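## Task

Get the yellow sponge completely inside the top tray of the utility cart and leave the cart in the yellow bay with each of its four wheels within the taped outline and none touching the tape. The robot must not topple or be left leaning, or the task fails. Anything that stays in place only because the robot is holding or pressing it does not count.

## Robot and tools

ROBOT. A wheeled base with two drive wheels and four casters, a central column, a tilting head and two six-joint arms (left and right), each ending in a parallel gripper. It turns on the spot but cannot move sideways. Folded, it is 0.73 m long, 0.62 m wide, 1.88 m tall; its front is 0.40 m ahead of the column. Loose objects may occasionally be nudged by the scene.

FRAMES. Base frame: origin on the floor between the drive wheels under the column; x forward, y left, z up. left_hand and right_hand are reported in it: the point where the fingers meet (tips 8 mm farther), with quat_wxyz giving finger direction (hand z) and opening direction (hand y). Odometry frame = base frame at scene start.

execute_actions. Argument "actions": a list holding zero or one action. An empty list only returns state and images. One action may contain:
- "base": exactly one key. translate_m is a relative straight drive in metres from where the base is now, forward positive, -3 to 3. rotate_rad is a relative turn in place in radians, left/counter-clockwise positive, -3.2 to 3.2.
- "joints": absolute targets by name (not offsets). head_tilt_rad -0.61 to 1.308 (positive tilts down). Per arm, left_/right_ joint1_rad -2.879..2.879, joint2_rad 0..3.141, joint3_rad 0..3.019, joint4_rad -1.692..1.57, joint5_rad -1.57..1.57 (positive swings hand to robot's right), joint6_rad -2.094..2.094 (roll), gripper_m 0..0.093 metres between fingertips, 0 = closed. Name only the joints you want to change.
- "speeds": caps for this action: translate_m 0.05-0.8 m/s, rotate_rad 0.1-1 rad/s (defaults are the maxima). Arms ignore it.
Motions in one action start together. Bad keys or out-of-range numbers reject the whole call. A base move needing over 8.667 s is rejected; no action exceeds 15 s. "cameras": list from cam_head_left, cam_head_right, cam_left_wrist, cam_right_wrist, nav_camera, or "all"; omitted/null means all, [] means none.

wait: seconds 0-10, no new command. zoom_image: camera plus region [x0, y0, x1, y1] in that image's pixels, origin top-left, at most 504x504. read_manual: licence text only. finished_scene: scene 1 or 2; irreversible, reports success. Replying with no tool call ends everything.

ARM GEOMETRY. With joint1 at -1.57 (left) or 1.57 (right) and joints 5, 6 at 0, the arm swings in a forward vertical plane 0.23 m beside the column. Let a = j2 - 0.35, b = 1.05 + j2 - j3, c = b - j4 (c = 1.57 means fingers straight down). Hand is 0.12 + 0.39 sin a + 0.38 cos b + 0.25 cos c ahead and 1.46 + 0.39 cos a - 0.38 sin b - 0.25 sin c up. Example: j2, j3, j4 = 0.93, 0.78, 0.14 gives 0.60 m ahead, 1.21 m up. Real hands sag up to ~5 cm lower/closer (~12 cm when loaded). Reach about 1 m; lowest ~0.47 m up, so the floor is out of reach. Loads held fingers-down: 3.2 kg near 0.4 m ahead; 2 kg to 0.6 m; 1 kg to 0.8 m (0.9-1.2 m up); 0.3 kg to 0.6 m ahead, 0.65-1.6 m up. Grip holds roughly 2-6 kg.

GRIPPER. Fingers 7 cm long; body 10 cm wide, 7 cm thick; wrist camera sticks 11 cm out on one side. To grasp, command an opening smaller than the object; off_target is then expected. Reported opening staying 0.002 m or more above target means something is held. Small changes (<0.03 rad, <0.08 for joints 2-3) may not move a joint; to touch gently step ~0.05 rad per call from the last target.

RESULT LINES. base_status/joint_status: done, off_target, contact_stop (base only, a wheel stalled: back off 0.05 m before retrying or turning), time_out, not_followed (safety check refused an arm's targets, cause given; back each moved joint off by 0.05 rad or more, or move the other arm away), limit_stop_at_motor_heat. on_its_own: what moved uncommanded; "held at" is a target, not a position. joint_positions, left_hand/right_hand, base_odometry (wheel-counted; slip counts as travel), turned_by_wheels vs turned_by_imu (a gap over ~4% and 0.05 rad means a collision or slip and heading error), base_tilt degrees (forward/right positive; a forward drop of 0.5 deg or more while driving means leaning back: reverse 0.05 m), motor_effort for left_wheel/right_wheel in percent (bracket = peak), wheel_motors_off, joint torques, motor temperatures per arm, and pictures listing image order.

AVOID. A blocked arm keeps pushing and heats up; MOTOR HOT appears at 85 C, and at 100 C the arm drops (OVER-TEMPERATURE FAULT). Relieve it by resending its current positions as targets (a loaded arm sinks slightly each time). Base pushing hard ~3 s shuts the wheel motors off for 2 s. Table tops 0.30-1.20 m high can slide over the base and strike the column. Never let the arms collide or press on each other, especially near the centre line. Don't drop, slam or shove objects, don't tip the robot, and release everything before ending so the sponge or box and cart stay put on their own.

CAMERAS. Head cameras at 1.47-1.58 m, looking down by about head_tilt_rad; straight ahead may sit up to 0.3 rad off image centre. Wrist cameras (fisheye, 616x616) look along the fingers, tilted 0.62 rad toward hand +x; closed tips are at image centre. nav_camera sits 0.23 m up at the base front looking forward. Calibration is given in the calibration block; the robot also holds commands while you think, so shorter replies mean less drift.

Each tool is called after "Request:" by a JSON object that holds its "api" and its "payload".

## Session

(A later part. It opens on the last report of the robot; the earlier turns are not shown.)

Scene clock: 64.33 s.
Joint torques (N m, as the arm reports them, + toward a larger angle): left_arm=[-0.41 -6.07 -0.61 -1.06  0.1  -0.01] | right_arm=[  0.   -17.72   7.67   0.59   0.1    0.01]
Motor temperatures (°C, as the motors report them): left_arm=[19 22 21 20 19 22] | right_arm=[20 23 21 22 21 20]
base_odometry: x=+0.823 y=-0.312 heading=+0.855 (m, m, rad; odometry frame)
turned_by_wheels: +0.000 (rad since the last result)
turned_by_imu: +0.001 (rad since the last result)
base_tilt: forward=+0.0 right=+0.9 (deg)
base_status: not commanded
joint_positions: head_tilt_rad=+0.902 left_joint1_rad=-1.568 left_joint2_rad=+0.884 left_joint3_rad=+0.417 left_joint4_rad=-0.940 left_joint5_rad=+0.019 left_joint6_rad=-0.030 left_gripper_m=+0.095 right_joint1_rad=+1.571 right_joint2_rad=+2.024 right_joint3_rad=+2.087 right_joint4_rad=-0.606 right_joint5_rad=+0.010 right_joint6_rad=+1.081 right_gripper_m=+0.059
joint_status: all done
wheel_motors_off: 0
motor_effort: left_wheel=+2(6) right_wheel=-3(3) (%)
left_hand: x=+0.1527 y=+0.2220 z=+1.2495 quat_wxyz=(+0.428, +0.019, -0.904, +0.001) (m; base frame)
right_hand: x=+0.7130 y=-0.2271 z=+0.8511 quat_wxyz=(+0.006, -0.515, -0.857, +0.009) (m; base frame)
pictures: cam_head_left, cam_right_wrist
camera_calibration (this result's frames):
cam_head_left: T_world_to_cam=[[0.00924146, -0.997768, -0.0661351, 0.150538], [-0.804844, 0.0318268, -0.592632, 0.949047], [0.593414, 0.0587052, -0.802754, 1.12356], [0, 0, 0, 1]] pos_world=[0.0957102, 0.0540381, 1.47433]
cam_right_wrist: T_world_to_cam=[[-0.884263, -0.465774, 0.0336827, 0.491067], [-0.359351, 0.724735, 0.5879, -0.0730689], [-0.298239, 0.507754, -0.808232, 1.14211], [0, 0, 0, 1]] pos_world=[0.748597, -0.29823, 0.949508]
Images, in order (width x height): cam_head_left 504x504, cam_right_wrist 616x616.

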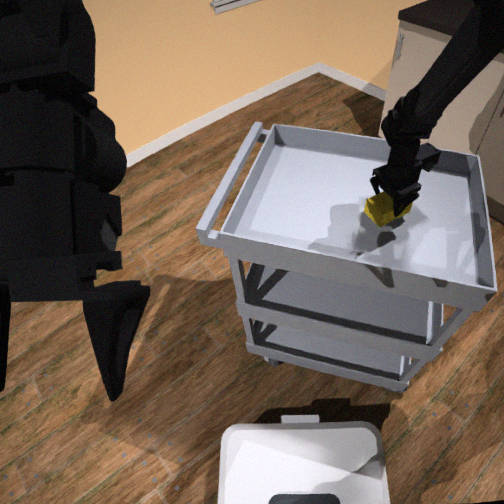

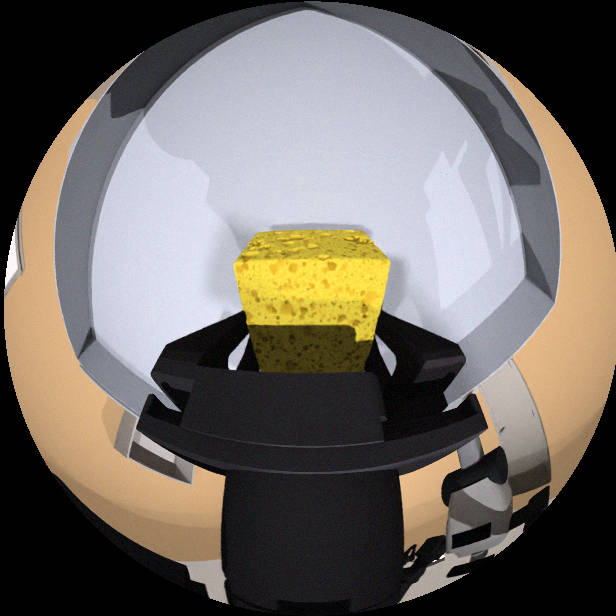

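Request:
{"api": "execute_actions", "payload": {"actions": [{"joints":{"right_joint2_rad":2.09,"right_joint4_rad":-0.55}}], "cameras": []}}

Request:
{"api": "execute_actions", "payload": {"actions": [{"joints":{"right_gripper_m":0.093}}], "cameras": []}}

Request:
{"api": "execute_actions", "payload": {"actions": [{"joints":{"right_joint2_rad":1.68,"right_joint3_rad":1.7,"left_joint2_rad":1.3,"left_joint3_rad":1.1,"left_joint4_rad":-0.3}}], "cameras": []}}

Request:
{"api": "execute_actions", "payload": {"actions": [{"base":{"rotate_rad":-0.29},"joints":{"right_joint2_rad":1.68,"right_joint3_rad":1.31,"right_joint4_rad":-0.15,"right_joint6_rad":1.57,"left_joint2_rad":1.68,"left_joint3_rad":1.31,"left_joint4_rad":-0.15,"left_joint6_rad":-1.57}}], "cameras": ["cam_right_wrist","cam_left_wrist","cam_head_left"]}}

Scene clock: 70.43 s.
Joint torques (N m, as the arm reports them, + toward a larger angle): left_arm=[-0.32 -5.58 -0.65 -1.34  0.07 -0.04] | right_arm=[ -0.11 -17.2    7.14   0.57   0.15   0.01]
Motor temperatures (°C, as the motors report them): left_arm=[19 22 21 20 19 22] | right_arm=[20 23 21 22 21 20]
base_odometry: x=+0.823 y=-0.312 heading=+0.855 (m, m, rad; odometry frame)
turned_by_wheels: +0.000 (rad since the last result)
turned_by_imu: +0.001 (rad since the last result)
base_tilt: forward=+0.0 right=+0.9 (deg)
base_status: not commanded
joint_positions: head_tilt_rad=+0.902 left_joint1_rad=-1.568 left_joint2_rad=+0.884 left_joint3_rad=+0.416 left_joint4_rad=-0.940 left_joint5_rad=+0.019 left_joint6_rad=-0.030 left_gripper_m=+0.095 right_joint1_rad=+1.571 right_joint2_rad=+2.073 right_joint3_rad=+2.089 right_joint4_rad=-0.555 right_joint5_rad=+0.009 right_joint6_rad=+1.081 right_gripper_m=+0.059
joint_status: all done
wheel_motors_off: 0
motor_effort: left_wheel=+2(7) right_wheel=-3(4) (%)
left_hand: x=+0.1523 y=+0.2220 z=+1.2496 quat_wxyz=(+0.428, +0.019, -0.904, +0.001) (m; base frame)
right_hand: x=+0.6966 y=-0.2270 z=+0.8231 quat_wxyz=(+0.004, -0.515, -0.857, +0.008) (m; base frame)
pictures: none
No camera images: the call's "cameras" was empty. Leave "cameras" out to get every camera's image.

Scene clock: 71.03 s.
Joint torques (N m, as the arm reports them, + toward a larger angle): left_arm=[-0.57 -6.11 -0.85 -1.06  0.07  0.01] | right_arm=[  0.04 -17.31   7.12   0.58   0.13   0.01]
Motor temperatures (°C, as the motors report them): left_arm=[19 22 21 20 19 22] | right_arm=[20 23 21 22 21 20]
base_odometry: x=+0.823 y=-0.312 heading=+0.855 (m, m, rad; odometry frame)
turned_by_wheels: +0.000 (rad since the last result)
turned_by_imu: +0.000 (rad since the last result)
base_tilt: forward=+0.0 right=+0.9 (deg)
base_status: not commanded
joint_positions: head_tilt_rad=+0.902 left_joint1_rad=-1.568 left_joint2_rad=+0.884 left_joint3_rad=+0.416 left_joint4_rad=-0.940 left_joint5_rad=+0.019 left_joint6_rad=-0.030 left_gripper_m=+0.095 right_joint1_rad=+1.571 right_joint2_rad=+2.073 right_joint3_rad=+2.089 right_joint4_rad=-0.555 right_joint5_rad=+0.009 right_joint6_rad=+1.081 right_gripper_m=+0.093
joint_status: all done
wheel_motors_off: 0
motor_effort: left_wheel=+2(1) right_wheel=-3(3) (%)
left_hand: x=+0.1523 y=+0.2220 z=+1.2496 quat_wxyz=(+0.428, +0.019, -0.904, +0.001) (m; base frame)
right_hand: x=+0.6962 y=-0.2270 z=+0.8226 quat_wxyz=(+0.004, -0.515, -0.857, +0.008) (m; base frame)
pictures: none
No camera images: the call's "cameras" was empty. Leave "cameras" out to get every camera's image.

Scene clock: 72.53 s.
Joint torques (N m, as the arm reports them, + toward a larger angle): left_arm=[ -0.77 -15.33   2.81   0.92   0.1   -0.02] | right_arm=[  0.19 -17.39   4.91   0.54   0.12   0.02]
Motor temperatures (°C, as the motors report them): left_arm=[19 22 21 20 19 22] | right_arm=[20 23 21 22 21 20]
base_odometry: x=+0.823 y=-0.312 heading=+0.855 (m, m, rad; odometry frame)
turned_by_wheels: +0.000 (rad since the last result)
turned_by_imu: +0.001 (rad since the last result)
base_tilt: forward=-0.2 right=+0.9 (deg)
base_status: not commanded
joint_positions: head_tilt_rad=+0.902 left_joint1_rad=-1.568 left_joint2_rad=+1.303 left_joint3_rad=+1.103 left_joint4_rad=-0.300 left_joint5_rad=+0.019 left_joint6_rad=-0.030 left_gripper_m=+0.095 right_joint1_rad=+1.571 right_joint2_rad=+1.676 right_joint3_rad=+1.706 right_joint4_rad=-0.554 right_joint5_rad=+0.009 right_joint6_rad=+1.081 right_gripper_m=+0.093
joint_status: all done
wheel_motors_off: 0
motor_effort: left_wheel=+5(4) right_wheel=-3(3) (%)
left_hand: x=+0.5654 y=+0.2231 z=+1.0699 quat_wxyz=(-0.012, +0.016, -1.000, +0.008) (m; base frame)
right_hand: x=+0.6985 y=-0.2270 z=+0.9773 quat_wxyz=(-0.002, -0.515, -0.857, +0.004) (m; base frame)
pictures: none
No camera images: the call's "cameras" was empty. Leave "cameras" out to get every camera's image.

Scene clock: 74.23 s.
Joint torques (N m, as the arm reports them, + toward a larger angle): left_arm=[  0.18 -16.88   1.7    0.65   0.    -0.07] | right_arm=[ -0.39 -15.12   2.08   0.82   0.14   0.1 ]
Motor temperatures (°C, as the motors report them): left_arm=[19 22 21 20 19 22] | right_arm=[20 23 21 22 21 20]
base_odometry: x=+0.823 y=-0.311 heading=+0.566 (m, m, rad; odometry frame)
turned_by_wheels: -0.288 (rad since the last result)
turned_by_imu: -0.284 (rad since the last result)
base_tilt: forward=+0.0 right=+0.9 (deg)
base_status: done
joint_positions: head_tilt_rad=+0.902 left_joint1_rad=-1.569 left_joint2_rad=+1.694 left_joint3_rad=+1.303 left_joint4_rad=-0.148 left_joint5_rad=+0.019 left_joint6_rad=-1.564 left_gripper_m=+0.095 right_joint1_rad=+1.570 right_joint2_rad=+1.685 right_joint3_rad=+1.303 right_joint4_rad=-0.162 right_joint5_rad=+0.009 right_joint6_rad=+1.561 right_gripper_m=+0.093
joint_status: all done
wheel_motors_off: 0
motor_effort: left_wheel=-1(55) right_wheel=-2(59) (%)
left_hand: x=+0.5460 y=+0.2227 z=+0.9168 quat_wxyz=(+0.011, +0.705, -0.709, +0.001) (m; base frame)
right_hand: x=+0.5471 y=-0.2273 z=+0.9206 quat_wxyz=(+0.004, -0.704, -0.710, +0.011) (m; base frame)
pictures: cam_head_left, cam_left_wrist, cam_right_wrist
camera_calibration (this result's frames):
cam_head_left: T_world_to_cam=[[0.00924145, -0.997768, -0.0661351, 0.150538], [-0.804844, 0.0318268, -0.592632, 0.949047], [0.593414, 0.0587052, -0.802754, 1.12356], [0, 0, 0, 1]] pos_world=[0.0957102, 0.0540381, 1.47433]
cam_left_wrist: T_world_to_cam=[[0.999873, -0.0123221, -0.0101413, -0.533735], [-0.00343005, -0.786553, 0.617514, -0.386721], [-0.0155857, -0.6174, -0.786495, 0.991208], [0, 0, 0, 1]] pos_world=[0.547789, 0.301219, 1.01297]
cam_right_wrist: T_world_to_cam=[[-0.999455, -0.00449136, 0.0326888, 0.510684], [0.0153006, 0.814654, 0.579745, -0.350457], [-0.0292339, 0.57993, -0.814142, 1.02363], [0, 0, 0, 1]] pos_world=[0.545693, -0.305839, 1.01986]
Images, in order (width x height): cam_head_left 504x504, cam_left_wrist 616x616, cam_right_wrist 616x616.

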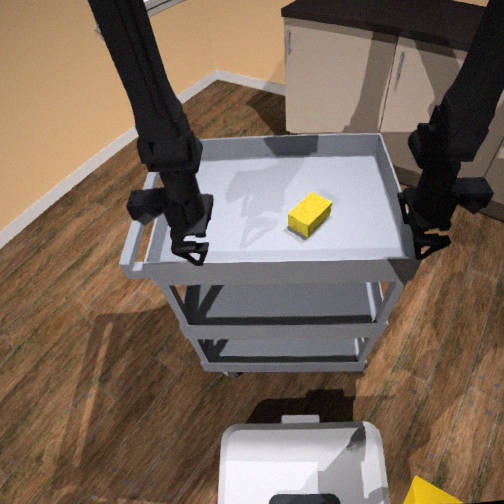

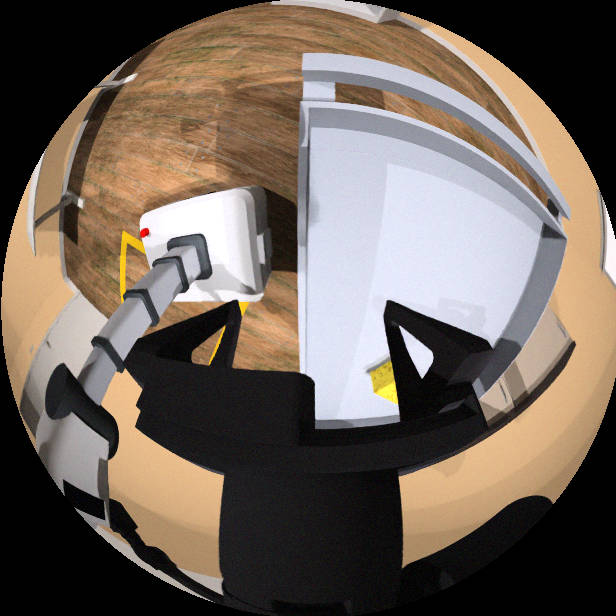

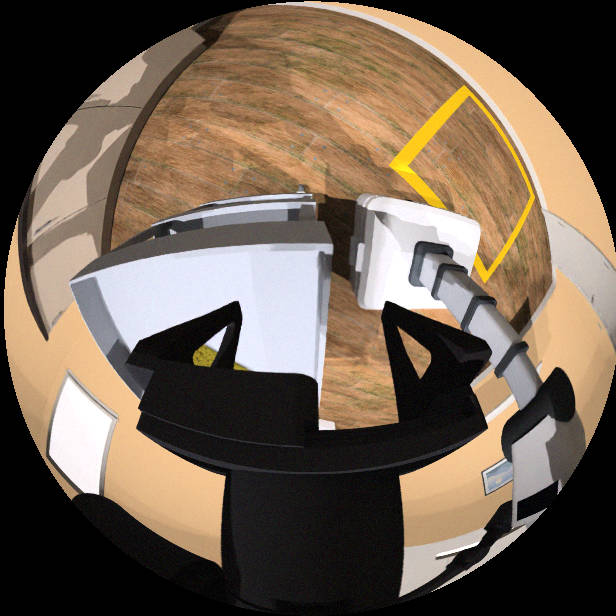

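Request:
{"api": "execute_actions", "payload": {"actions": [{"joints":{"right_joint1_rad":1.65,"right_joint2_rad":1.95,"right_joint3_rad":1.52,"right_joint4_rad":-0.09,"left_joint2_rad":1.95,"left_joint3_rad":1.52,"left_joint4_rad":-0.09}}], "cameras": ["cam_right_wrist","cam_left_wrist"]}}

Request:
{"api": "execute_actions", "payload": {"actions": [{"joints":{"right_gripper_m":0,"left_gripper_m":0}}], "cameras": []}}

Request:
{"api": "execute_actions", "payload": {"actions": [{"base":{"translate_m":-0.3},"speeds":{"translate_m":0.15}}], "cameras": ["cam_head_left"]}}

Scene clock: 79.80 s.
Joint torques (N m, as the arm reports them, + toward a larger angle): left_arm=[ -0.53 -12.98   0.51   0.43   0.01  -0.09] | right_arm=[  1.38 -12.38   0.05   0.15   0.11   0.02]
Motor temperatures (°C, as the motors report them): left_arm=[19 23 21 20 19 22] | right_arm=[20 23 21 22 21 20]
base_odometry: x=+0.823 y=-0.311 heading=+0.566 (m, m, rad; odometry frame)
turned_by_wheels: +0.000 (rad since the last result)
turned_by_imu: +0.002 (rad since the last result)
base_tilt: forward=+0.0 right=+0.9 (deg)
base_status: not commanded
joint_positions: head_tilt_rad=+0.902 left_joint1_rad=-1.569 left_joint2_rad=+1.905 left_joint3_rad=+1.539 left_joint4_rad=-0.079 left_joint5_rad=+0.019 left_joint6_rad=-1.563 left_gripper_m=+0.095 right_joint1_rad=+1.655 right_joint2_rad=+1.909 right_joint3_rad=+1.542 right_joint4_rad=-0.078 right_joint5_rad=+0.009 right_joint6_rad=+1.569 right_gripper_m=+0.093
joint_status: all done
wheel_motors_off: 0
motor_effort: left_wheel=+4(1) right_wheel=-7(8) (%)
left_hand: x=+0.5874 y=+0.2229 z=+0.8382 quat_wxyz=(-0.022, +0.704, -0.709, +0.034) (m; base frame)
right_hand: x=+0.5863 y=-0.1607 z=+0.8392 quat_wxyz=(-0.005, -0.692, -0.720, -0.051) (m; base frame)
pictures: cam_left_wrist, cam_right_wrist
camera_calibration (this result's frames):
cam_left_wrist: T_world_to_cam=[[0.996469, -0.0136301, 0.0828534, -0.651611], [-0.0618425, -0.786589, 0.614372, -0.300962], [0.0567976, -0.617326, -0.784655, 0.886083], [0, 0, 0, 1]] pos_world=[0.58037, 0.301387, 0.934159]
cam_right_wrist: T_world_to_cam=[[-0.997078, -0.0340116, -0.0684008, 0.63159], [-0.0698839, 0.767729, 0.636952, -0.363711], [0.0308495, 0.639871, -0.767863, 0.855479], [0, 0, 0, 1]] pos_world=[0.577935, -0.246683, 0.931758]
Images, in order (width x height): cam_left_wrist 616x616, cam_right_wrist 616x616.

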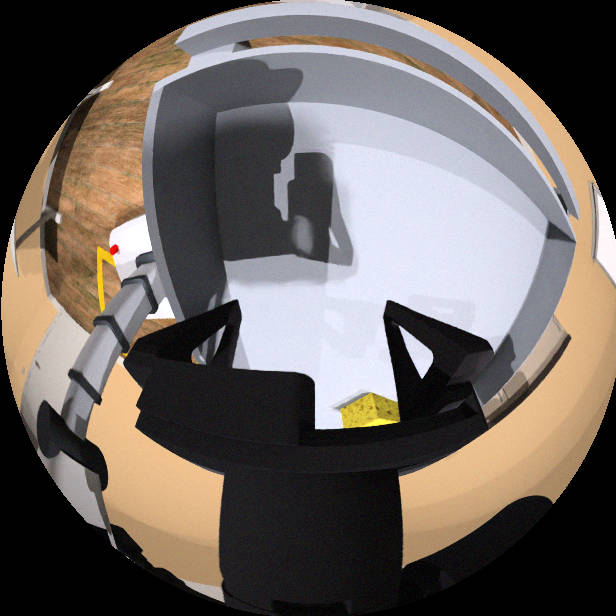

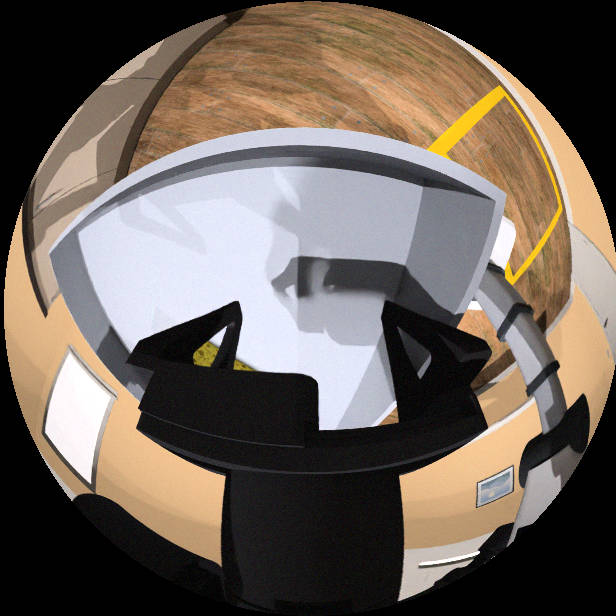

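Scene clock: 80.53 s.
Joint torques (N m, as the arm reports them, + toward a larger angle): left_arm=[ -0.31 -15.08   1.21   0.46  -0.02  -0.09] | right_arm=[  1.39 -14.63   1.05   0.18   0.09   0.02]
Motor temperatures (°C, as the motors report them): left_arm=[19 23 21 20 19 22] | right_arm=[20 23 21 22 21 20]
base_odometry: x=+0.823 y=-0.311 heading=+0.566 (m, m, rad; odometry frame)
turned_by_wheels: +0.000 (rad since the last result)
turned_by_imu: +0.000 (rad since the last result)
base_tilt: forward=-0.1 right=+0.9 (deg)
base_status: not commanded
joint_positions: head_tilt_rad=+0.902 left_joint1_rad=-1.569 left_joint2_rad=+1.940 left_joint3_rad=+1.520 left_joint4_rad=-0.081 left_joint5_rad=+0.019 left_joint6_rad=-1.563 left_gripper_m=+0.001 right_joint1_rad=+1.655 right_joint2_rad=+1.946 right_joint3_rad=+1.524 right_joint4_rad=-0.081 right_joint5_rad=+0.009 right_joint6_rad=+1.569 right_gripper_m=+0.001
joint_status: all done
wheel_motors_off: 0
motor_effort: left_wheel=+4(4) right_wheel=-7(7) (%)
left_hand: x=+0.5537 y=+0.2229 z=+0.8217 quat_wxyz=(-0.002, +0.705, -0.709, +0.014) (m; base frame)
right_hand: x=+0.5510 y=-0.1609 z=+0.8214 quat_wxyz=(+0.015, -0.691, -0.722, -0.030) (m; base frame)
pictures: none
No camera images: the call's "cameras" was empty. Leave "cameras" out to get every camera's image.

Scene clock: 83.27 s.
Joint torques (N m, as the arm reports them, + toward a larger angle): left_arm=[ -0.47 -14.22   0.76   0.02   0.07  -0.1 ] | right_arm=[  0.83 -13.78   1.31   0.18   0.27  -0.01]
Motor temperatures (°C, as the motors report them): left_arm=[19 23 21 20 19 22] | right_arm=[20 23 21 22 21 20]
base_odometry: x=+0.570 y=-0.472 heading=+0.565 (m, m, rad; odometry frame)
turned_by_wheels: -0.001 (rad since the last result)
turned_by_imu: -0.001 (rad since the last result)
base_tilt: forward=+0.0 right=+0.9 (deg)
base_status: done
joint_positions: head_tilt_rad=+0.902 left_joint1_rad=-1.568 left_joint2_rad=+1.921 left_joint3_rad=+1.530 left_joint4_rad=-0.074 left_joint5_rad=+0.017 left_joint6_rad=-1.562 left_gripper_m=+0.001 right_joint1_rad=+1.661 right_joint2_rad=+1.942 right_joint3_rad=+1.520 right_joint4_rad=-0.085 right_joint5_rad=+0.003 right_joint6_rad=+1.573 right_gripper_m=+0.001
joint_status: not commanded
wheel_motors_off: 0
motor_effort: left_wheel=-1(58) right_wheel=+1(71) (%)
left_hand: x=+0.5736 y=+0.2239 z=+0.8306 quat_wxyz=(-0.016, +0.704, -0.709, +0.026) (m; base frame)
right_hand: x=+0.5499 y=-0.1552 z=+0.8236 quat_wxyz=(+0.021, -0.692, -0.721, -0.033) (m; base frame)
pictures: cam_head_left
camera_calibration (this result's frames):
cam_head_left: T_world_to_cam=[[0.00923583, -0.997768, -0.0661358, 0.150539], [-0.804895, 0.0318268, -0.592563, 0.948945], [0.593346, 0.0587052, -0.802804, 1.12364], [0, 0, 0, 1]] pos_world=[0.0957046, 0.0540381, 1.47433]
Images, in order (width x height): cam_head_left 504x504.

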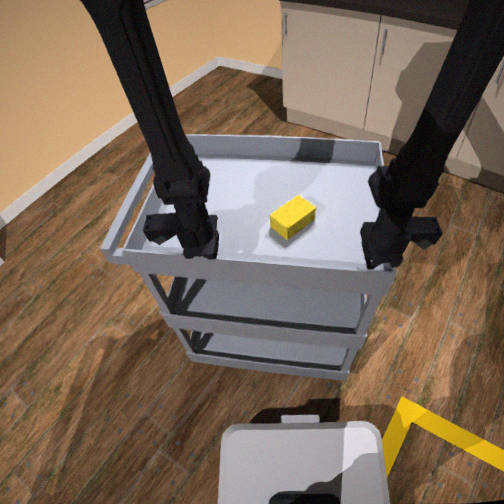

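Request:
{"api": "execute_actions", "payload": {"actions": [{"joints":{"right_joint1_rad":1.7,"right_joint2_rad":1.74,"right_joint3_rad":1.34,"left_joint2_rad":1.74,"left_joint3_rad":1.34}}], "cameras": []}}

Request:
{"api": "execute_actions", "payload": {"actions": [{"base":{"translate_m":-0.04},"joints":{"right_gripper_m":0.093,"left_gripper_m":0.093}}], "cameras": ["cam_right_wrist","cam_left_wrist"]}}

Scene clock: 88.77 s.
Joint torques (N m, as the arm reports them, + toward a larger angle): left_arm=[ -0.15 -15.23   1.4    0.47   0.06  -0.09] | right_arm=[  2.62 -14.58   1.45   0.43   0.27   0.01]
Motor temperatures (°C, as the motors report them): left_arm=[19 23 21 20 19 22] | right_arm=[20 23 21 22 21 20]
base_odometry: x=+0.570 y=-0.472 heading=+0.565 (m, m, rad; odometry frame)
turned_by_wheels: +0.000 (rad since the last result)
turned_by_imu: +0.001 (rad since the last result)
base_tilt: forward=+0.0 right=+0.8 (deg)
base_status: not commanded
joint_positions: head_tilt_rad=+0.902 left_joint1_rad=-1.568 left_joint2_rad=+1.734 left_joint3_rad=+1.341 left_joint4_rad=-0.081 left_joint5_rad=+0.017 left_joint6_rad=-1.563 left_gripper_m=+0.001 right_joint1_rad=+1.693 right_joint2_rad=+1.727 right_joint3_rad=+1.344 right_joint4_rad=-0.087 right_joint5_rad=+0.003 right_joint6_rad=+1.573 right_gripper_m=+0.001
joint_status: all done
wheel_motors_off: 0
motor_effort: left_wheel=-5(3) right_wheel=+4(4) (%)
left_hand: x=+0.5638 y=+0.2235 z=+0.9017 quat_wxyz=(-0.012, +0.705, -0.709, +0.023) (m; base frame)
right_hand: x=+0.5655 y=-0.1384 z=+0.9096 quat_wxyz=(+0.018, -0.686, -0.725, -0.055) (m; base frame)
pictures: none
No camera images: the call's "cameras" was empty. Leave "cameras" out to get every camera's image.

Scene clock: 89.77 s.
Joint torques (N m, as the arm reports them, + toward a larger angle): left_arm=[ -0.84 -15.25   1.8    0.55   0.08  -0.09] | right_arm=[  2.27 -14.52   1.66   0.39   0.29   0.01]
Motor temperatures (°C, as the motors report them): left_arm=[19 23 21 20 19 22] | right_arm=[20 23 21 22 21 20]
base_odometry: x=+0.536 y=-0.494 heading=+0.565 (m, m, rad; odometry frame)
turned_by_wheels: +0.000 (rad since the last result)
turned_by_imu: +0.000 (rad since the last result)
base_tilt: forward=+0.1 right=+0.9 (deg)
base_status: done
joint_positions: head_tilt_rad=+0.902 left_joint1_rad=-1.568 left_joint2_rad=+1.735 left_joint3_rad=+1.335 left_joint4_rad=-0.082 left_joint5_rad=+0.017 left_joint6_rad=-1.564 left_gripper_m=+0.093 right_joint1_rad=+1.693 right_joint2_rad=+1.733 right_joint3_rad=+1.339 right_joint4_rad=-0.087 right_joint5_rad=+0.003 right_joint6_rad=+1.573 right_gripper_m=+0.093
joint_status: all done
wheel_motors_off: 0
motor_effort: left_wheel=-1(40) right_wheel=+1(36) (%)
left_hand: x=+0.5598 y=+0.2235 z=+0.9012 quat_wxyz=(-0.010, +0.705, -0.709, +0.020) (m; base frame)
right_hand: x=+0.5595 y=-0.1385 z=+0.9067 quat_wxyz=(+0.022, -0.686, -0.725, -0.052) (m; base frame)
pictures: cam_left_wrist, cam_right_wrist
camera_calibration (this result's frames):
cam_left_wrist: T_world_to_cam=[[0.998833, -0.0124601, 0.0466533, -0.598255], [-0.0385332, -0.787943, 0.614542, -0.353704], [0.0291029, -0.615622, -0.787504, 0.955142], [0, 0, 0, 1]] pos_world=[0.55613, 0.301854, 0.997454]
cam_right_wrist: T_world_to_cam=[[-0.998203, -0.0500519, -0.0329396, 0.576442], [-0.0592489, 0.742571, 0.667142, -0.462477], [-0.00893176, 0.667895, -0.744202, 0.89859], [0, 0, 0, 1]] pos_world=[0.556031, -0.22789, 0.996259]
Images, in order (width x height): cam_left_wrist 616x616, cam_right_wrist 616x616.

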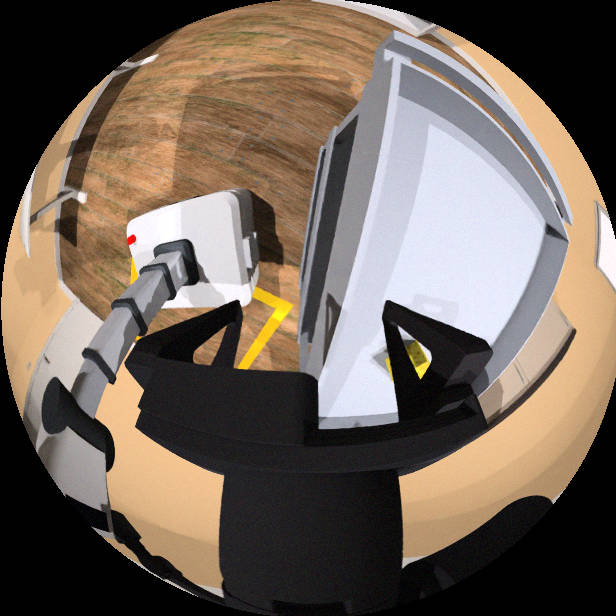

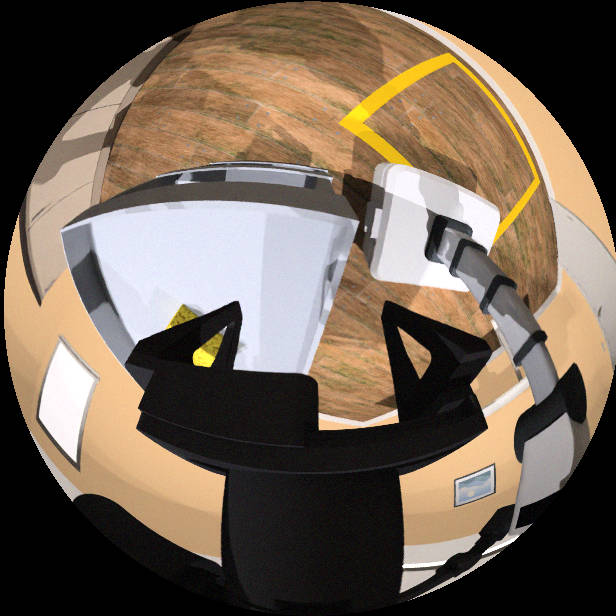

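Request:
{"api": "execute_actions", "payload": {"actions": [{"joints":{"right_joint2_rad":1.84,"right_joint3_rad":1.4,"left_joint2_rad":1.84,"left_joint3_rad":1.48,"right_joint6_rad":1.75,"left_joint6_rad":-1.45}}], "cameras": []}}

Request:
{"api": "execute_actions", "payload": {"actions": [{"joints":{"right_joint2_rad":1.94,"right_joint3_rad":1.5,"left_joint2_rad":1.94,"left_joint3_rad":1.58}}], "cameras": ["cam_right_wrist","cam_left_wrist"]}}

Request:
{"api": "execute_actions", "payload": {"actions": [{"joints":{"right_gripper_m":0,"left_gripper_m":0}}], "cameras": []}}

Scene clock: 94.40 s.
Joint torques (N m, as the arm reports them, + toward a larger angle): left_arm=[ -0.29 -16.31   2.19   0.67   0.05   0.05] | right_arm=[  2.73 -14.76   0.98   0.28   0.27   0.1 ]
Motor temperatures (°C, as the motors report them): left_arm=[19 24 21 20 19 22] | right_arm=[20 23 21 22 21 20]
base_odometry: x=+0.536 y=-0.494 heading=+0.565 (m, m, rad; odometry frame)
turned_by_wheels: +0.000 (rad since the last result)
turned_by_imu: +0.001 (rad since the last result)
base_tilt: forward=-0.1 right=+0.9 (deg)
base_status: not commanded
joint_positions: head_tilt_rad=+0.902 left_joint1_rad=-1.568 left_joint2_rad=+1.834 left_joint3_rad=+1.473 left_joint4_rad=-0.082 left_joint5_rad=+0.017 left_joint6_rad=-1.455 left_gripper_m=+0.093 right_joint1_rad=+1.693 right_joint2_rad=+1.847 right_joint3_rad=+1.400 right_joint4_rad=-0.087 right_joint5_rad=+0.003 right_joint6_rad=+1.741 right_gripper_m=+0.093
joint_status: all done
wheel_motors_off: 0
motor_effort: left_wheel=-1(2) right_wheel=+1(2) (%)
left_hand: x=+0.5888 y=+0.2237 z=+0.8659 quat_wxyz=(-0.025, +0.665, -0.746, +0.032) (m; base frame)
right_hand: x=+0.5315 y=-0.1353 z=+0.8611 quat_wxyz=(+0.042, -0.743, -0.667, -0.029) (m; base frame)
pictures: none
No camera images: the call's "cameras" was empty. Leave "cameras" out to get every camera's image.

Scene clock: 95.17 s.
Joint torques (N m, as the arm reports them, + toward a larger angle): left_arm=[ -0.07 -15.63   2.1    0.61   0.04   0.06] | right_arm=[  2.6  -14.5    1.03   0.32   0.28   0.1 ]
Motor temperatures (°C, as the motors report them): left_arm=[19 24 21 20 19 22] | right_arm=[20 23 21 22 21 20]
base_odometry: x=+0.536 y=-0.494 heading=+0.565 (m, m, rad; odometry frame)
turned_by_wheels: +0.000 (rad since the last result)
turned_by_imu: +0.000 (rad since the last result)
base_tilt: forward=+0.0 right=+0.8 (deg)
base_status: not commanded
joint_positions: head_tilt_rad=+0.902 left_joint1_rad=-1.568 left_joint2_rad=+1.933 left_joint3_rad=+1.578 left_joint4_rad=-0.082 left_joint5_rad=+0.017 left_joint6_rad=-1.455 left_gripper_m=+0.093 right_joint1_rad=+1.693 right_joint2_rad=+1.938 right_joint3_rad=+1.502 right_joint4_rad=-0.087 right_joint5_rad=+0.003 right_joint6_rad=+1.741 right_gripper_m=+0.093
joint_status: all done
wheel_motors_off: 0
motor_effort: left_wheel=-2(2) right_wheel=+2(2) (%)
left_hand: x=+0.5936 y=+0.2238 z=+0.8285 quat_wxyz=(-0.027, +0.665, -0.746, +0.034) (m; base frame)
right_hand: x=+0.5389 y=-0.1312 z=+0.8264 quat_wxyz=(+0.039, -0.744, -0.667, -0.033) (m; base frame)
pictures: cam_left_wrist, cam_right_wrist
camera_calibration (this result's frames):
cam_left_wrist: T_world_to_cam=[[0.98845, -0.120601, 0.0917723, -0.635719], [-0.151543, -0.7819, 0.604705, -0.233698], [-0.00117124, -0.611628, -0.791145, 0.91718], [0, 0, 0, 1]] pos_world=[0.594035, 0.301576, 0.925282]
cam_right_wrist: T_world_to_cam=[[-0.993381, 0.111743, 0.0265944, 0.523077], [0.100951, 0.738878, 0.666235, -0.50157], [0.0547972, 0.66451, -0.745268, 0.799885], [0, 0, 0, 1]] pos_world=[0.526417, -0.219383, 0.916381]
Images, in order (width x height): cam_left_wrist 616x616, cam_right_wrist 616x616.

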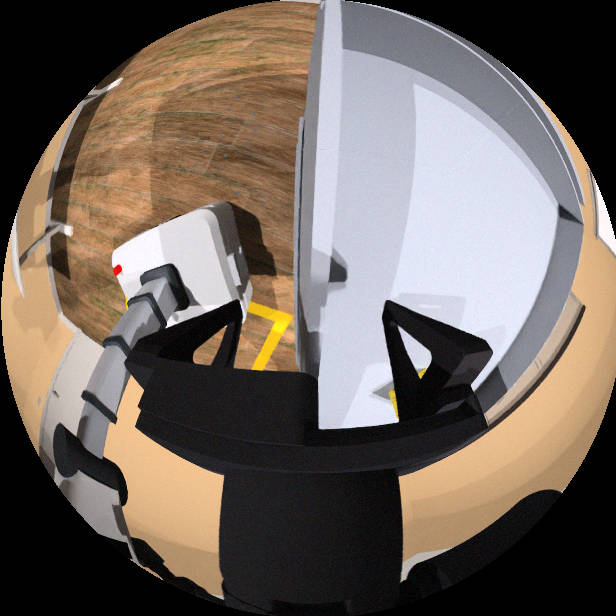

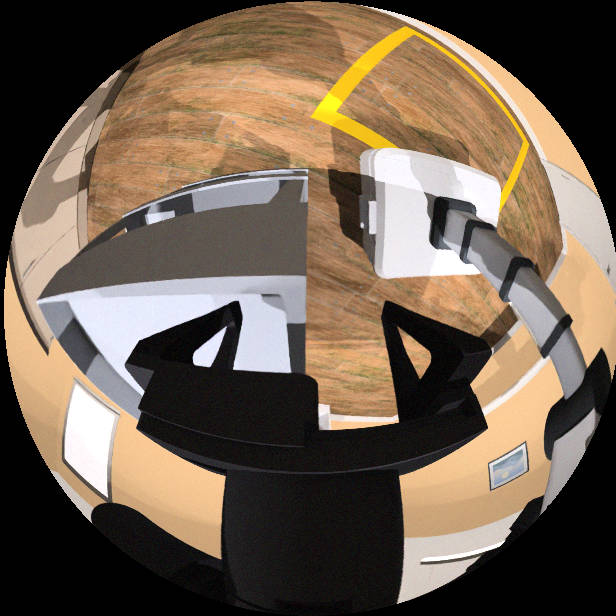

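Scene clock: 95.97 s.
Joint torques (N m, as the arm reports them, + toward a larger angle): left_arm=[ -0.13 -16.1    1.94   1.34   0.04  -0.37] | right_arm=[  2.69 -14.45   0.65   0.24   0.15  -0.03]
Motor temperatures (°C, as the motors report them): left_arm=[19 24 21 20 19 22] | right_arm=[20 23 21 22 21 20]
base_odometry: x=+0.536 y=-0.494 heading=+0.565 (m, m, rad; odometry frame)
turned_by_wheels: +0.000 (rad since the last result)
turned_by_imu: +0.000 (rad since the last result)
base_tilt: forward=+0.0 right=+1.0 (deg)
base_status: not commanded
joint_positions: head_tilt_rad=+0.902 left_joint1_rad=-1.568 left_joint2_rad=+1.933 left_joint3_rad=+1.577 left_joint4_rad=-0.100 left_joint5_rad=+0.017 left_joint6_rad=-1.422 left_gripper_m=+0.007 right_joint1_rad=+1.693 right_joint2_rad=+1.937 right_joint3_rad=+1.508 right_joint4_rad=-0.083 right_joint5_rad=+0.006 right_joint6_rad=+1.757 right_gripper_m=+0.005
joint_status: left_gripper_m off_target (ended at +0.007, target +0.000); right_gripper_m off_target (ended at +0.005, target +0.000)
wheel_motors_off: 0
motor_effort: left_wheel=-5(6) right_wheel=+2(2) (%)
left_hand: x=+0.5888 y=+0.2238 z=+0.8280 quat_wxyz=(-0.021, +0.653, -0.757, +0.027) (m; base frame)
right_hand: x=+0.5445 y=-0.1316 z=+0.8274 quat_wxyz=(+0.035, -0.749, -0.660, -0.036) (m; base frame)
pictures: none
No camera images: the call's "cameras" was empty. Leave "cameras" out to get every camera's image.

Request:
{"api": "execute_actions", "payload": {"actions": [{"base":{"rotate_rad":-2.1},"speeds":{"rotate_rad":0.3}}]}}

Scene clock: 105.17 s.
Joint torques (N m, as the arm reports them, + toward a larger angle): left_arm=[ -0.52 -15.69   1.62   2.23   0.7   -0.23] | right_arm=[  2.61 -14.42   0.4   -0.02   0.27   0.03]
Motor temperatures (°C, as the motors report them): left_arm=[19 24 22 20 19 22] | right_arm=[20 23 20 22 21 20]
base_odometry: x=+0.536 y=-0.494 heading=-1.535 (m, m, rad; odometry frame)
turned_by_wheels: -2.100 (rad since the last result)
turned_by_imu: -2.076 (rad since the last result)
base_tilt: forward=-0.1 right=+1.0 (deg)
base_status: done
joint_positions: head_tilt_rad=+0.902 left_joint1_rad=-1.569 left_joint2_rad=+1.933 left_joint3_rad=+1.583 left_joint4_rad=-0.118 left_joint5_rad=-0.003 left_joint6_rad=-1.432 left_gripper_m=+0.006 right_joint1_rad=+1.695 right_joint2_rad=+1.938 right_joint3_rad=+1.511 right_joint4_rad=-0.076 right_joint5_rad=+0.003 right_joint6_rad=+1.748 right_gripper_m=+0.005
joint_status: not commanded
wheel_motors_off: 0
motor_effort: left_wheel=+0(81) right_wheel=-4(54) (%)
left_hand: x=+0.5879 y=+0.2267 z=+0.8282 quat_wxyz=(-0.023, +0.657, -0.754, +0.016) (m; base frame)
right_hand: x=+0.5475 y=-0.1289 z=+0.8273 quat_wxyz=(+0.034, -0.746, -0.664, -0.042) (m; base frame)
pictures: cam_head_left, cam_head_right, cam_left_wrist, cam_right_wrist, nav_camera
camera_calibration (this result's frames):
cam_head_left: T_world_to_cam=[[0.00922161, -0.997768, -0.0661378, 0.150543], [-0.805022, 0.0318268, -0.59239, 0.948684], [0.593173, 0.0587052, -0.802932, 1.12384], [0, 0, 0, 1]] pos_world=[0.0956905, 0.0540381, 1.47432]
cam_head_right: T_world_to_cam=[[0.00306582, -0.996866, -0.0790454, 0.0574703], [-0.790487, 0.0459975, -0.610749, 0.982002], [0.612471, 0.0643569, -0.787869, 1.09794], [0, 0, 0, 1]] pos_world=[0.103628, -0.0585395, 1.46933]
cam_left_wrist: T_world_to_cam=[[0.987875, -0.143661, 0.0588668, -0.596814], [-0.150401, -0.791475, 0.592408, -0.220365], [-0.0385144, -0.594078, -0.803485, 0.946847], [0, 0, 0, 1]] pos_world=[0.592901, 0.302348, 0.926456]
cam_right_wrist: T_world_to_cam=[[-0.992761, 0.119869, 0.00748739, 0.547826], [0.0938803, 0.735616, 0.670861, -0.505111], [0.0749077, 0.666708, -0.741545, 0.784745], [0, 0, 0, 1]] pos_world=[0.532497, -0.217295, 0.916681]
Images, in order (width x height): cam_head_left 504x504, cam_head_right 504x504, cam_left_wrist 616x616, cam_right_wrist 616x616, nav_camera 504x504.

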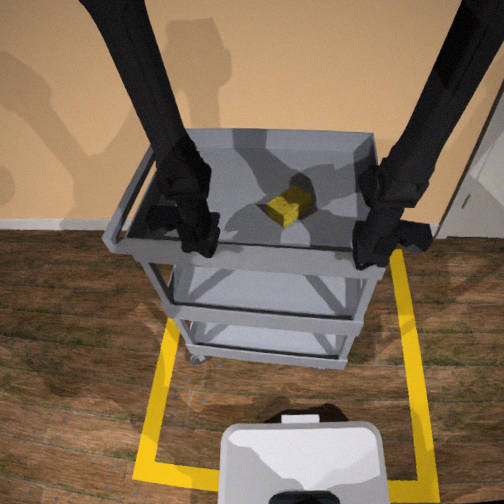

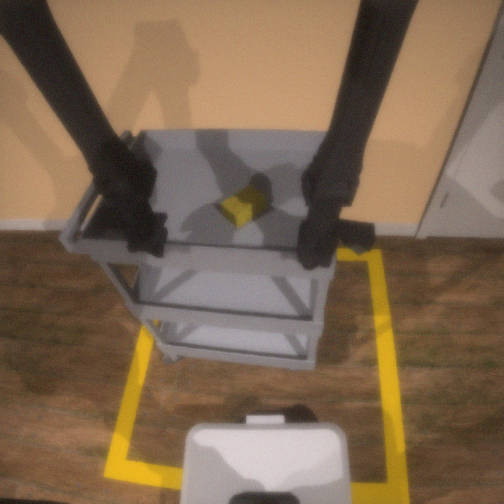

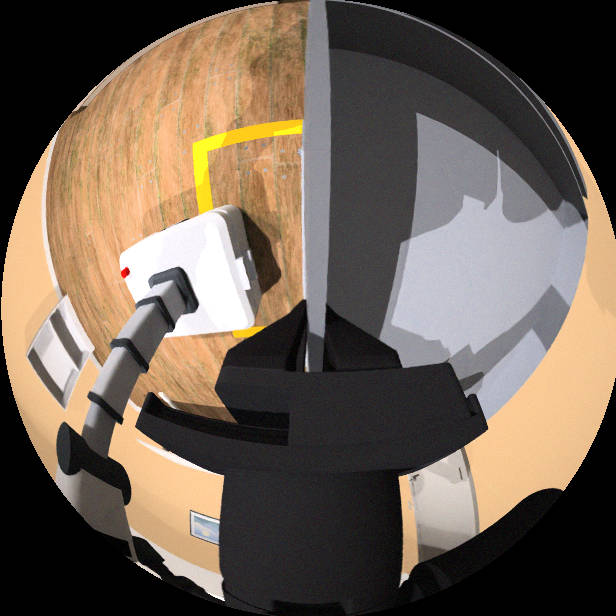

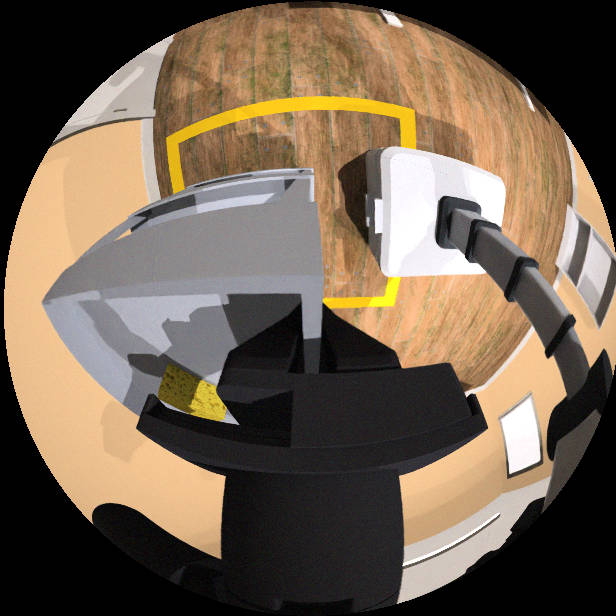

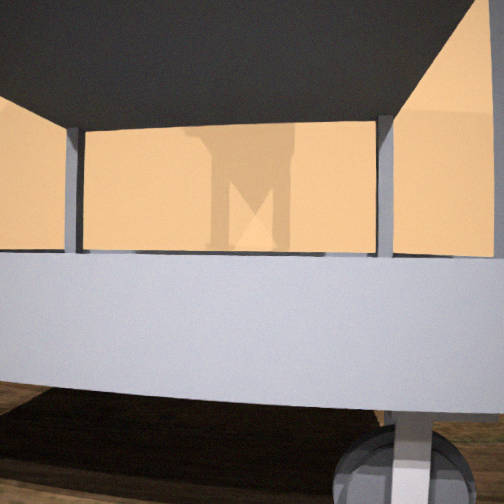

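Request:
{"api": "execute_actions", "payload": {"actions": [{"base":{"rotate_rad":-0.16},"speeds":{"rotate_rad":0.3}}], "cameras": []}}

Request:
{"api": "execute_actions", "payload": {"actions": [{"joints":{"right_gripper_m":0.093,"left_gripper_m":0.093}}], "cameras": []}}

Request:
{"api": "execute_actions", "payload": {"actions": [{"joints":{"right_joint2_rad":1.7,"right_joint3_rad":1.33,"left_joint2_rad":1.7,"left_joint3_rad":1.41}}], "cameras": []}}

Request:
{"api": "execute_actions", "payload": {"actions": [{"base":{"translate_m":-0.5}}], "cameras": ["cam_head_left","nav_camera"]}}

Scene clock: 112.47 s.
Joint torques (N m, as the arm reports them, + toward a larger angle): left_arm=[  0.04 -15.82   1.93   2.15   0.68  -0.08] | right_arm=[  3.19 -14.23   0.55   0.07   0.25   0.11]
Motor temperatures (°C, as the motors report them): left_arm=[19 24 22 20 19 22] | right_arm=[20 23 20 22 21 20]
base_odometry: x=+0.536 y=-0.494 heading=-1.695 (m, m, rad; odometry frame)
turned_by_wheels: -0.159 (rad since the last result)
turned_by_imu: -0.156 (rad since the last result)
base_tilt: forward=+0.0 right=+0.9 (deg)
base_status: done
joint_positions: head_tilt_rad=+0.902 left_joint1_rad=-1.575 left_joint2_rad=+1.932 left_joint3_rad=+1.578 left_joint4_rad=-0.119 left_joint5_rad=-0.003 left_joint6_rad=-1.442 left_gripper_m=+0.006 right_joint1_rad=+1.688 right_joint2_rad=+1.936 right_joint3_rad=+1.508 right_joint4_rad=-0.079 right_joint5_rad=+0.004 right_joint6_rad=+1.740 right_gripper_m=+0.005
joint_status: not commanded
wheel_motors_off: 0
motor_effort: left_wheel=+0(36) right_wheel=-3(40) (%)
left_hand: x=+0.5849 y=+0.2215 z=+0.8281 quat_wxyz=(-0.018, +0.659, -0.751, +0.017) (m; base frame)
right_hand: x=+0.5468 y=-0.1349 z=+0.8274 quat_wxyz=(+0.032, -0.745, -0.666, -0.038) (m; base frame)
pictures: none
No camera images: the call's "cameras" was empty. Leave "cameras" out to get every camera's image.

Scene clock: 113.17 s.
Joint torques (N m, as the arm reports them, + toward a larger angle): left_arm=[  0.09 -16.25   2.02   1.5    0.15  -0.13] | right_arm=[  3.05 -14.12   0.53   0.16   0.23   0.09]
Motor temperatures (°C, as the motors report them): left_arm=[19 24 22 20 19 22] | right_arm=[20 23 20 22 21 20]
base_odometry: x=+0.536 y=-0.494 heading=-1.695 (m, m, rad; odometry frame)
turned_by_wheels: +0.000 (rad since the last result)
turned_by_imu: +0.000 (rad since the last result)
base_tilt: forward=-0.1 right=+0.9 (deg)
base_status: not commanded
joint_positions: head_tilt_rad=+0.902 left_joint1_rad=-1.575 left_joint2_rad=+1.932 left_joint3_rad=+1.577 left_joint4_rad=-0.103 left_joint5_rad=+0.014 left_joint6_rad=-1.443 left_gripper_m=+0.093 right_joint1_rad=+1.688 right_joint2_rad=+1.936 right_joint3_rad=+1.508 right_joint4_rad=-0.080 right_joint5_rad=+0.005 right_joint6_rad=+1.740 right_gripper_m=+0.093
joint_status: all done
wheel_motors_off: 0
motor_effort: left_wheel=+8(6) right_wheel=-9(9) (%)
left_hand: x=+0.5885 y=+0.2188 z=+0.8283 quat_wxyz=(-0.018, +0.659, -0.751, +0.028) (m; base frame)
right_hand: x=+0.5464 y=-0.1347 z=+0.8274 quat_wxyz=(+0.032, -0.745, -0.666, -0.037) (m; base frame)
pictures: none
No camera images: the call's "cameras" was empty. Leave "cameras" out to get every camera's image.

Scene clock: 114.43 s.
Joint torques (N m, as the arm reports them, + toward a larger angle): left_arm=[  0.04 -15.17   2.54   1.38   0.16  -0.09] | right_arm=[  2.79 -14.27   1.54   0.48   0.22   0.08]
Motor temperatures (°C, as the motors report them): left_arm=[19 24 22 20 19 22] | right_arm=[20 23 20 22 21 20]
base_odometry: x=+0.536 y=-0.494 heading=-1.695 (m, m, rad; odometry frame)
turned_by_wheels: +0.000 (rad since the last result)
turned_by_imu: +0.000 (rad since the last result)
base_tilt: forward=+0.0 right=+1.0 (deg)
base_status: not commanded
joint_positions: head_tilt_rad=+0.902 left_joint1_rad=-1.575 left_joint2_rad=+1.682 left_joint3_rad=+1.412 left_joint4_rad=-0.095 left_joint5_rad=+0.015 left_joint6_rad=-1.444 left_gripper_m=+0.093 right_joint1_rad=+1.688 right_joint2_rad=+1.689 right_joint3_rad=+1.337 right_joint4_rad=-0.089 right_joint5_rad=+0.005 right_joint6_rad=+1.741 right_gripper_m=+0.093
joint_status: all done
wheel_motors_off: 0
motor_effort: left_wheel=+7(10) right_wheel=-10(11) (%)
left_hand: x=+0.6327 y=+0.2190 z=+0.9333 quat_wxyz=(-0.053, +0.658, -0.749, +0.059) (m; base frame)
right_hand: x=+0.5817 y=-0.1427 z=+0.9257 quat_wxyz=(+0.011, -0.745, -0.664, -0.064) (m; base frame)
pictures: none
No camera images: the call's "cameras" was empty. Leave "cameras" out to get every camera's image.

Scene clock: 116.93 s.
Joint torques (N m, as the arm reports them, + toward a larger angle): left_arm=[ -0.21 -16.26   2.91   1.23   0.17  -0.08] | right_arm=[  2.95 -14.19   1.97   0.4    0.24   0.1 ]
Motor temperatures (°C, as the motors report them): left_arm=[19 24 22 20 19 22] | right_arm=[20 23 20 22 21 20]
base_odometry: x=+0.598 y=+0.002 heading=-1.695 (m, m, rad; odometry frame)
turned_by_wheels: -0.001 (rad since the last result)
turned_by_imu: -0.001 (rad since the last result)
base_tilt: forward=-0.1 right=+0.9 (deg)
base_status: done
joint_positions: head_tilt_rad=+0.902 left_joint1_rad=-1.575 left_joint2_rad=+1.686 left_joint3_rad=+1.404 left_joint4_rad=-0.095 left_joint5_rad=+0.015 left_joint6_rad=-1.444 left_gripper_m=+0.093 right_joint1_rad=+1.688 right_joint2_rad=+1.693 right_joint3_rad=+1.331 right_joint4_rad=-0.089 right_joint5_rad=+0.005 right_joint6_rad=+1.741 right_gripper_m=+0.093
joint_status: not commanded
wheel_motors_off: 0
motor_effort: left_wheel=-2(68) right_wheel=+1(61) (%)
left_hand: x=+0.6258 y=+0.2190 z=+0.9300 quat_wxyz=(-0.049, +0.658, -0.749, +0.055) (m; base frame)
right_hand: x=+0.5756 y=-0.1425 z=+0.9234 quat_wxyz=(+0.015, -0.745, -0.664, -0.060) (m; base frame)
pictures: cam_head_left, nav_camera
camera_calibration (this result's frames):
cam_head_left: T_world_to_cam=[[0.00921439, -0.997768, -0.0661388, 0.150545], [-0.805087, 0.0318268, -0.592302, 0.948552], [0.593085, 0.0587052, -0.802997, 1.12395], [0, 0, 0, 1]] pos_world=[0.0956833, 0.0540381, 1.47431]
Images, in order (width x height): cam_head_left 504x504, nav_camera 504x504.

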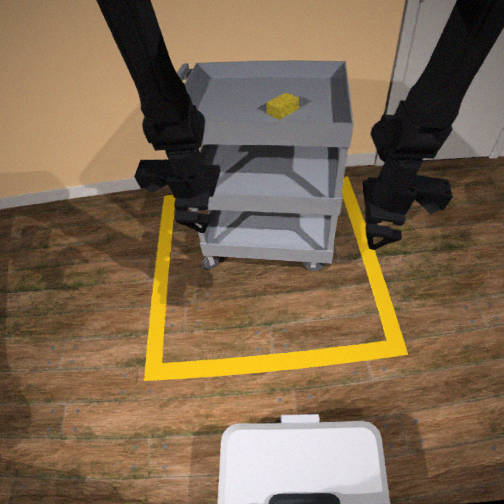

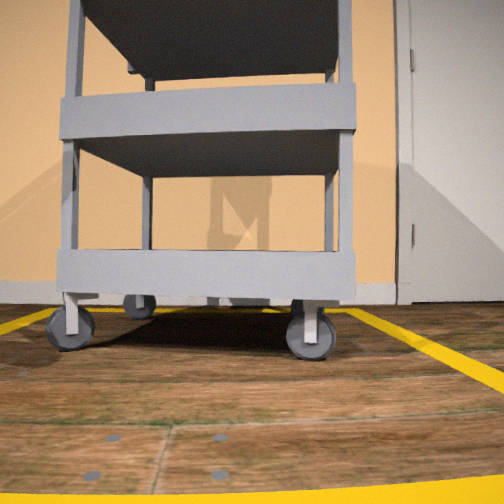

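Request:
{"api": "finished_scene", "payload": {"scene": 1}}

The scene is finished: the task was done.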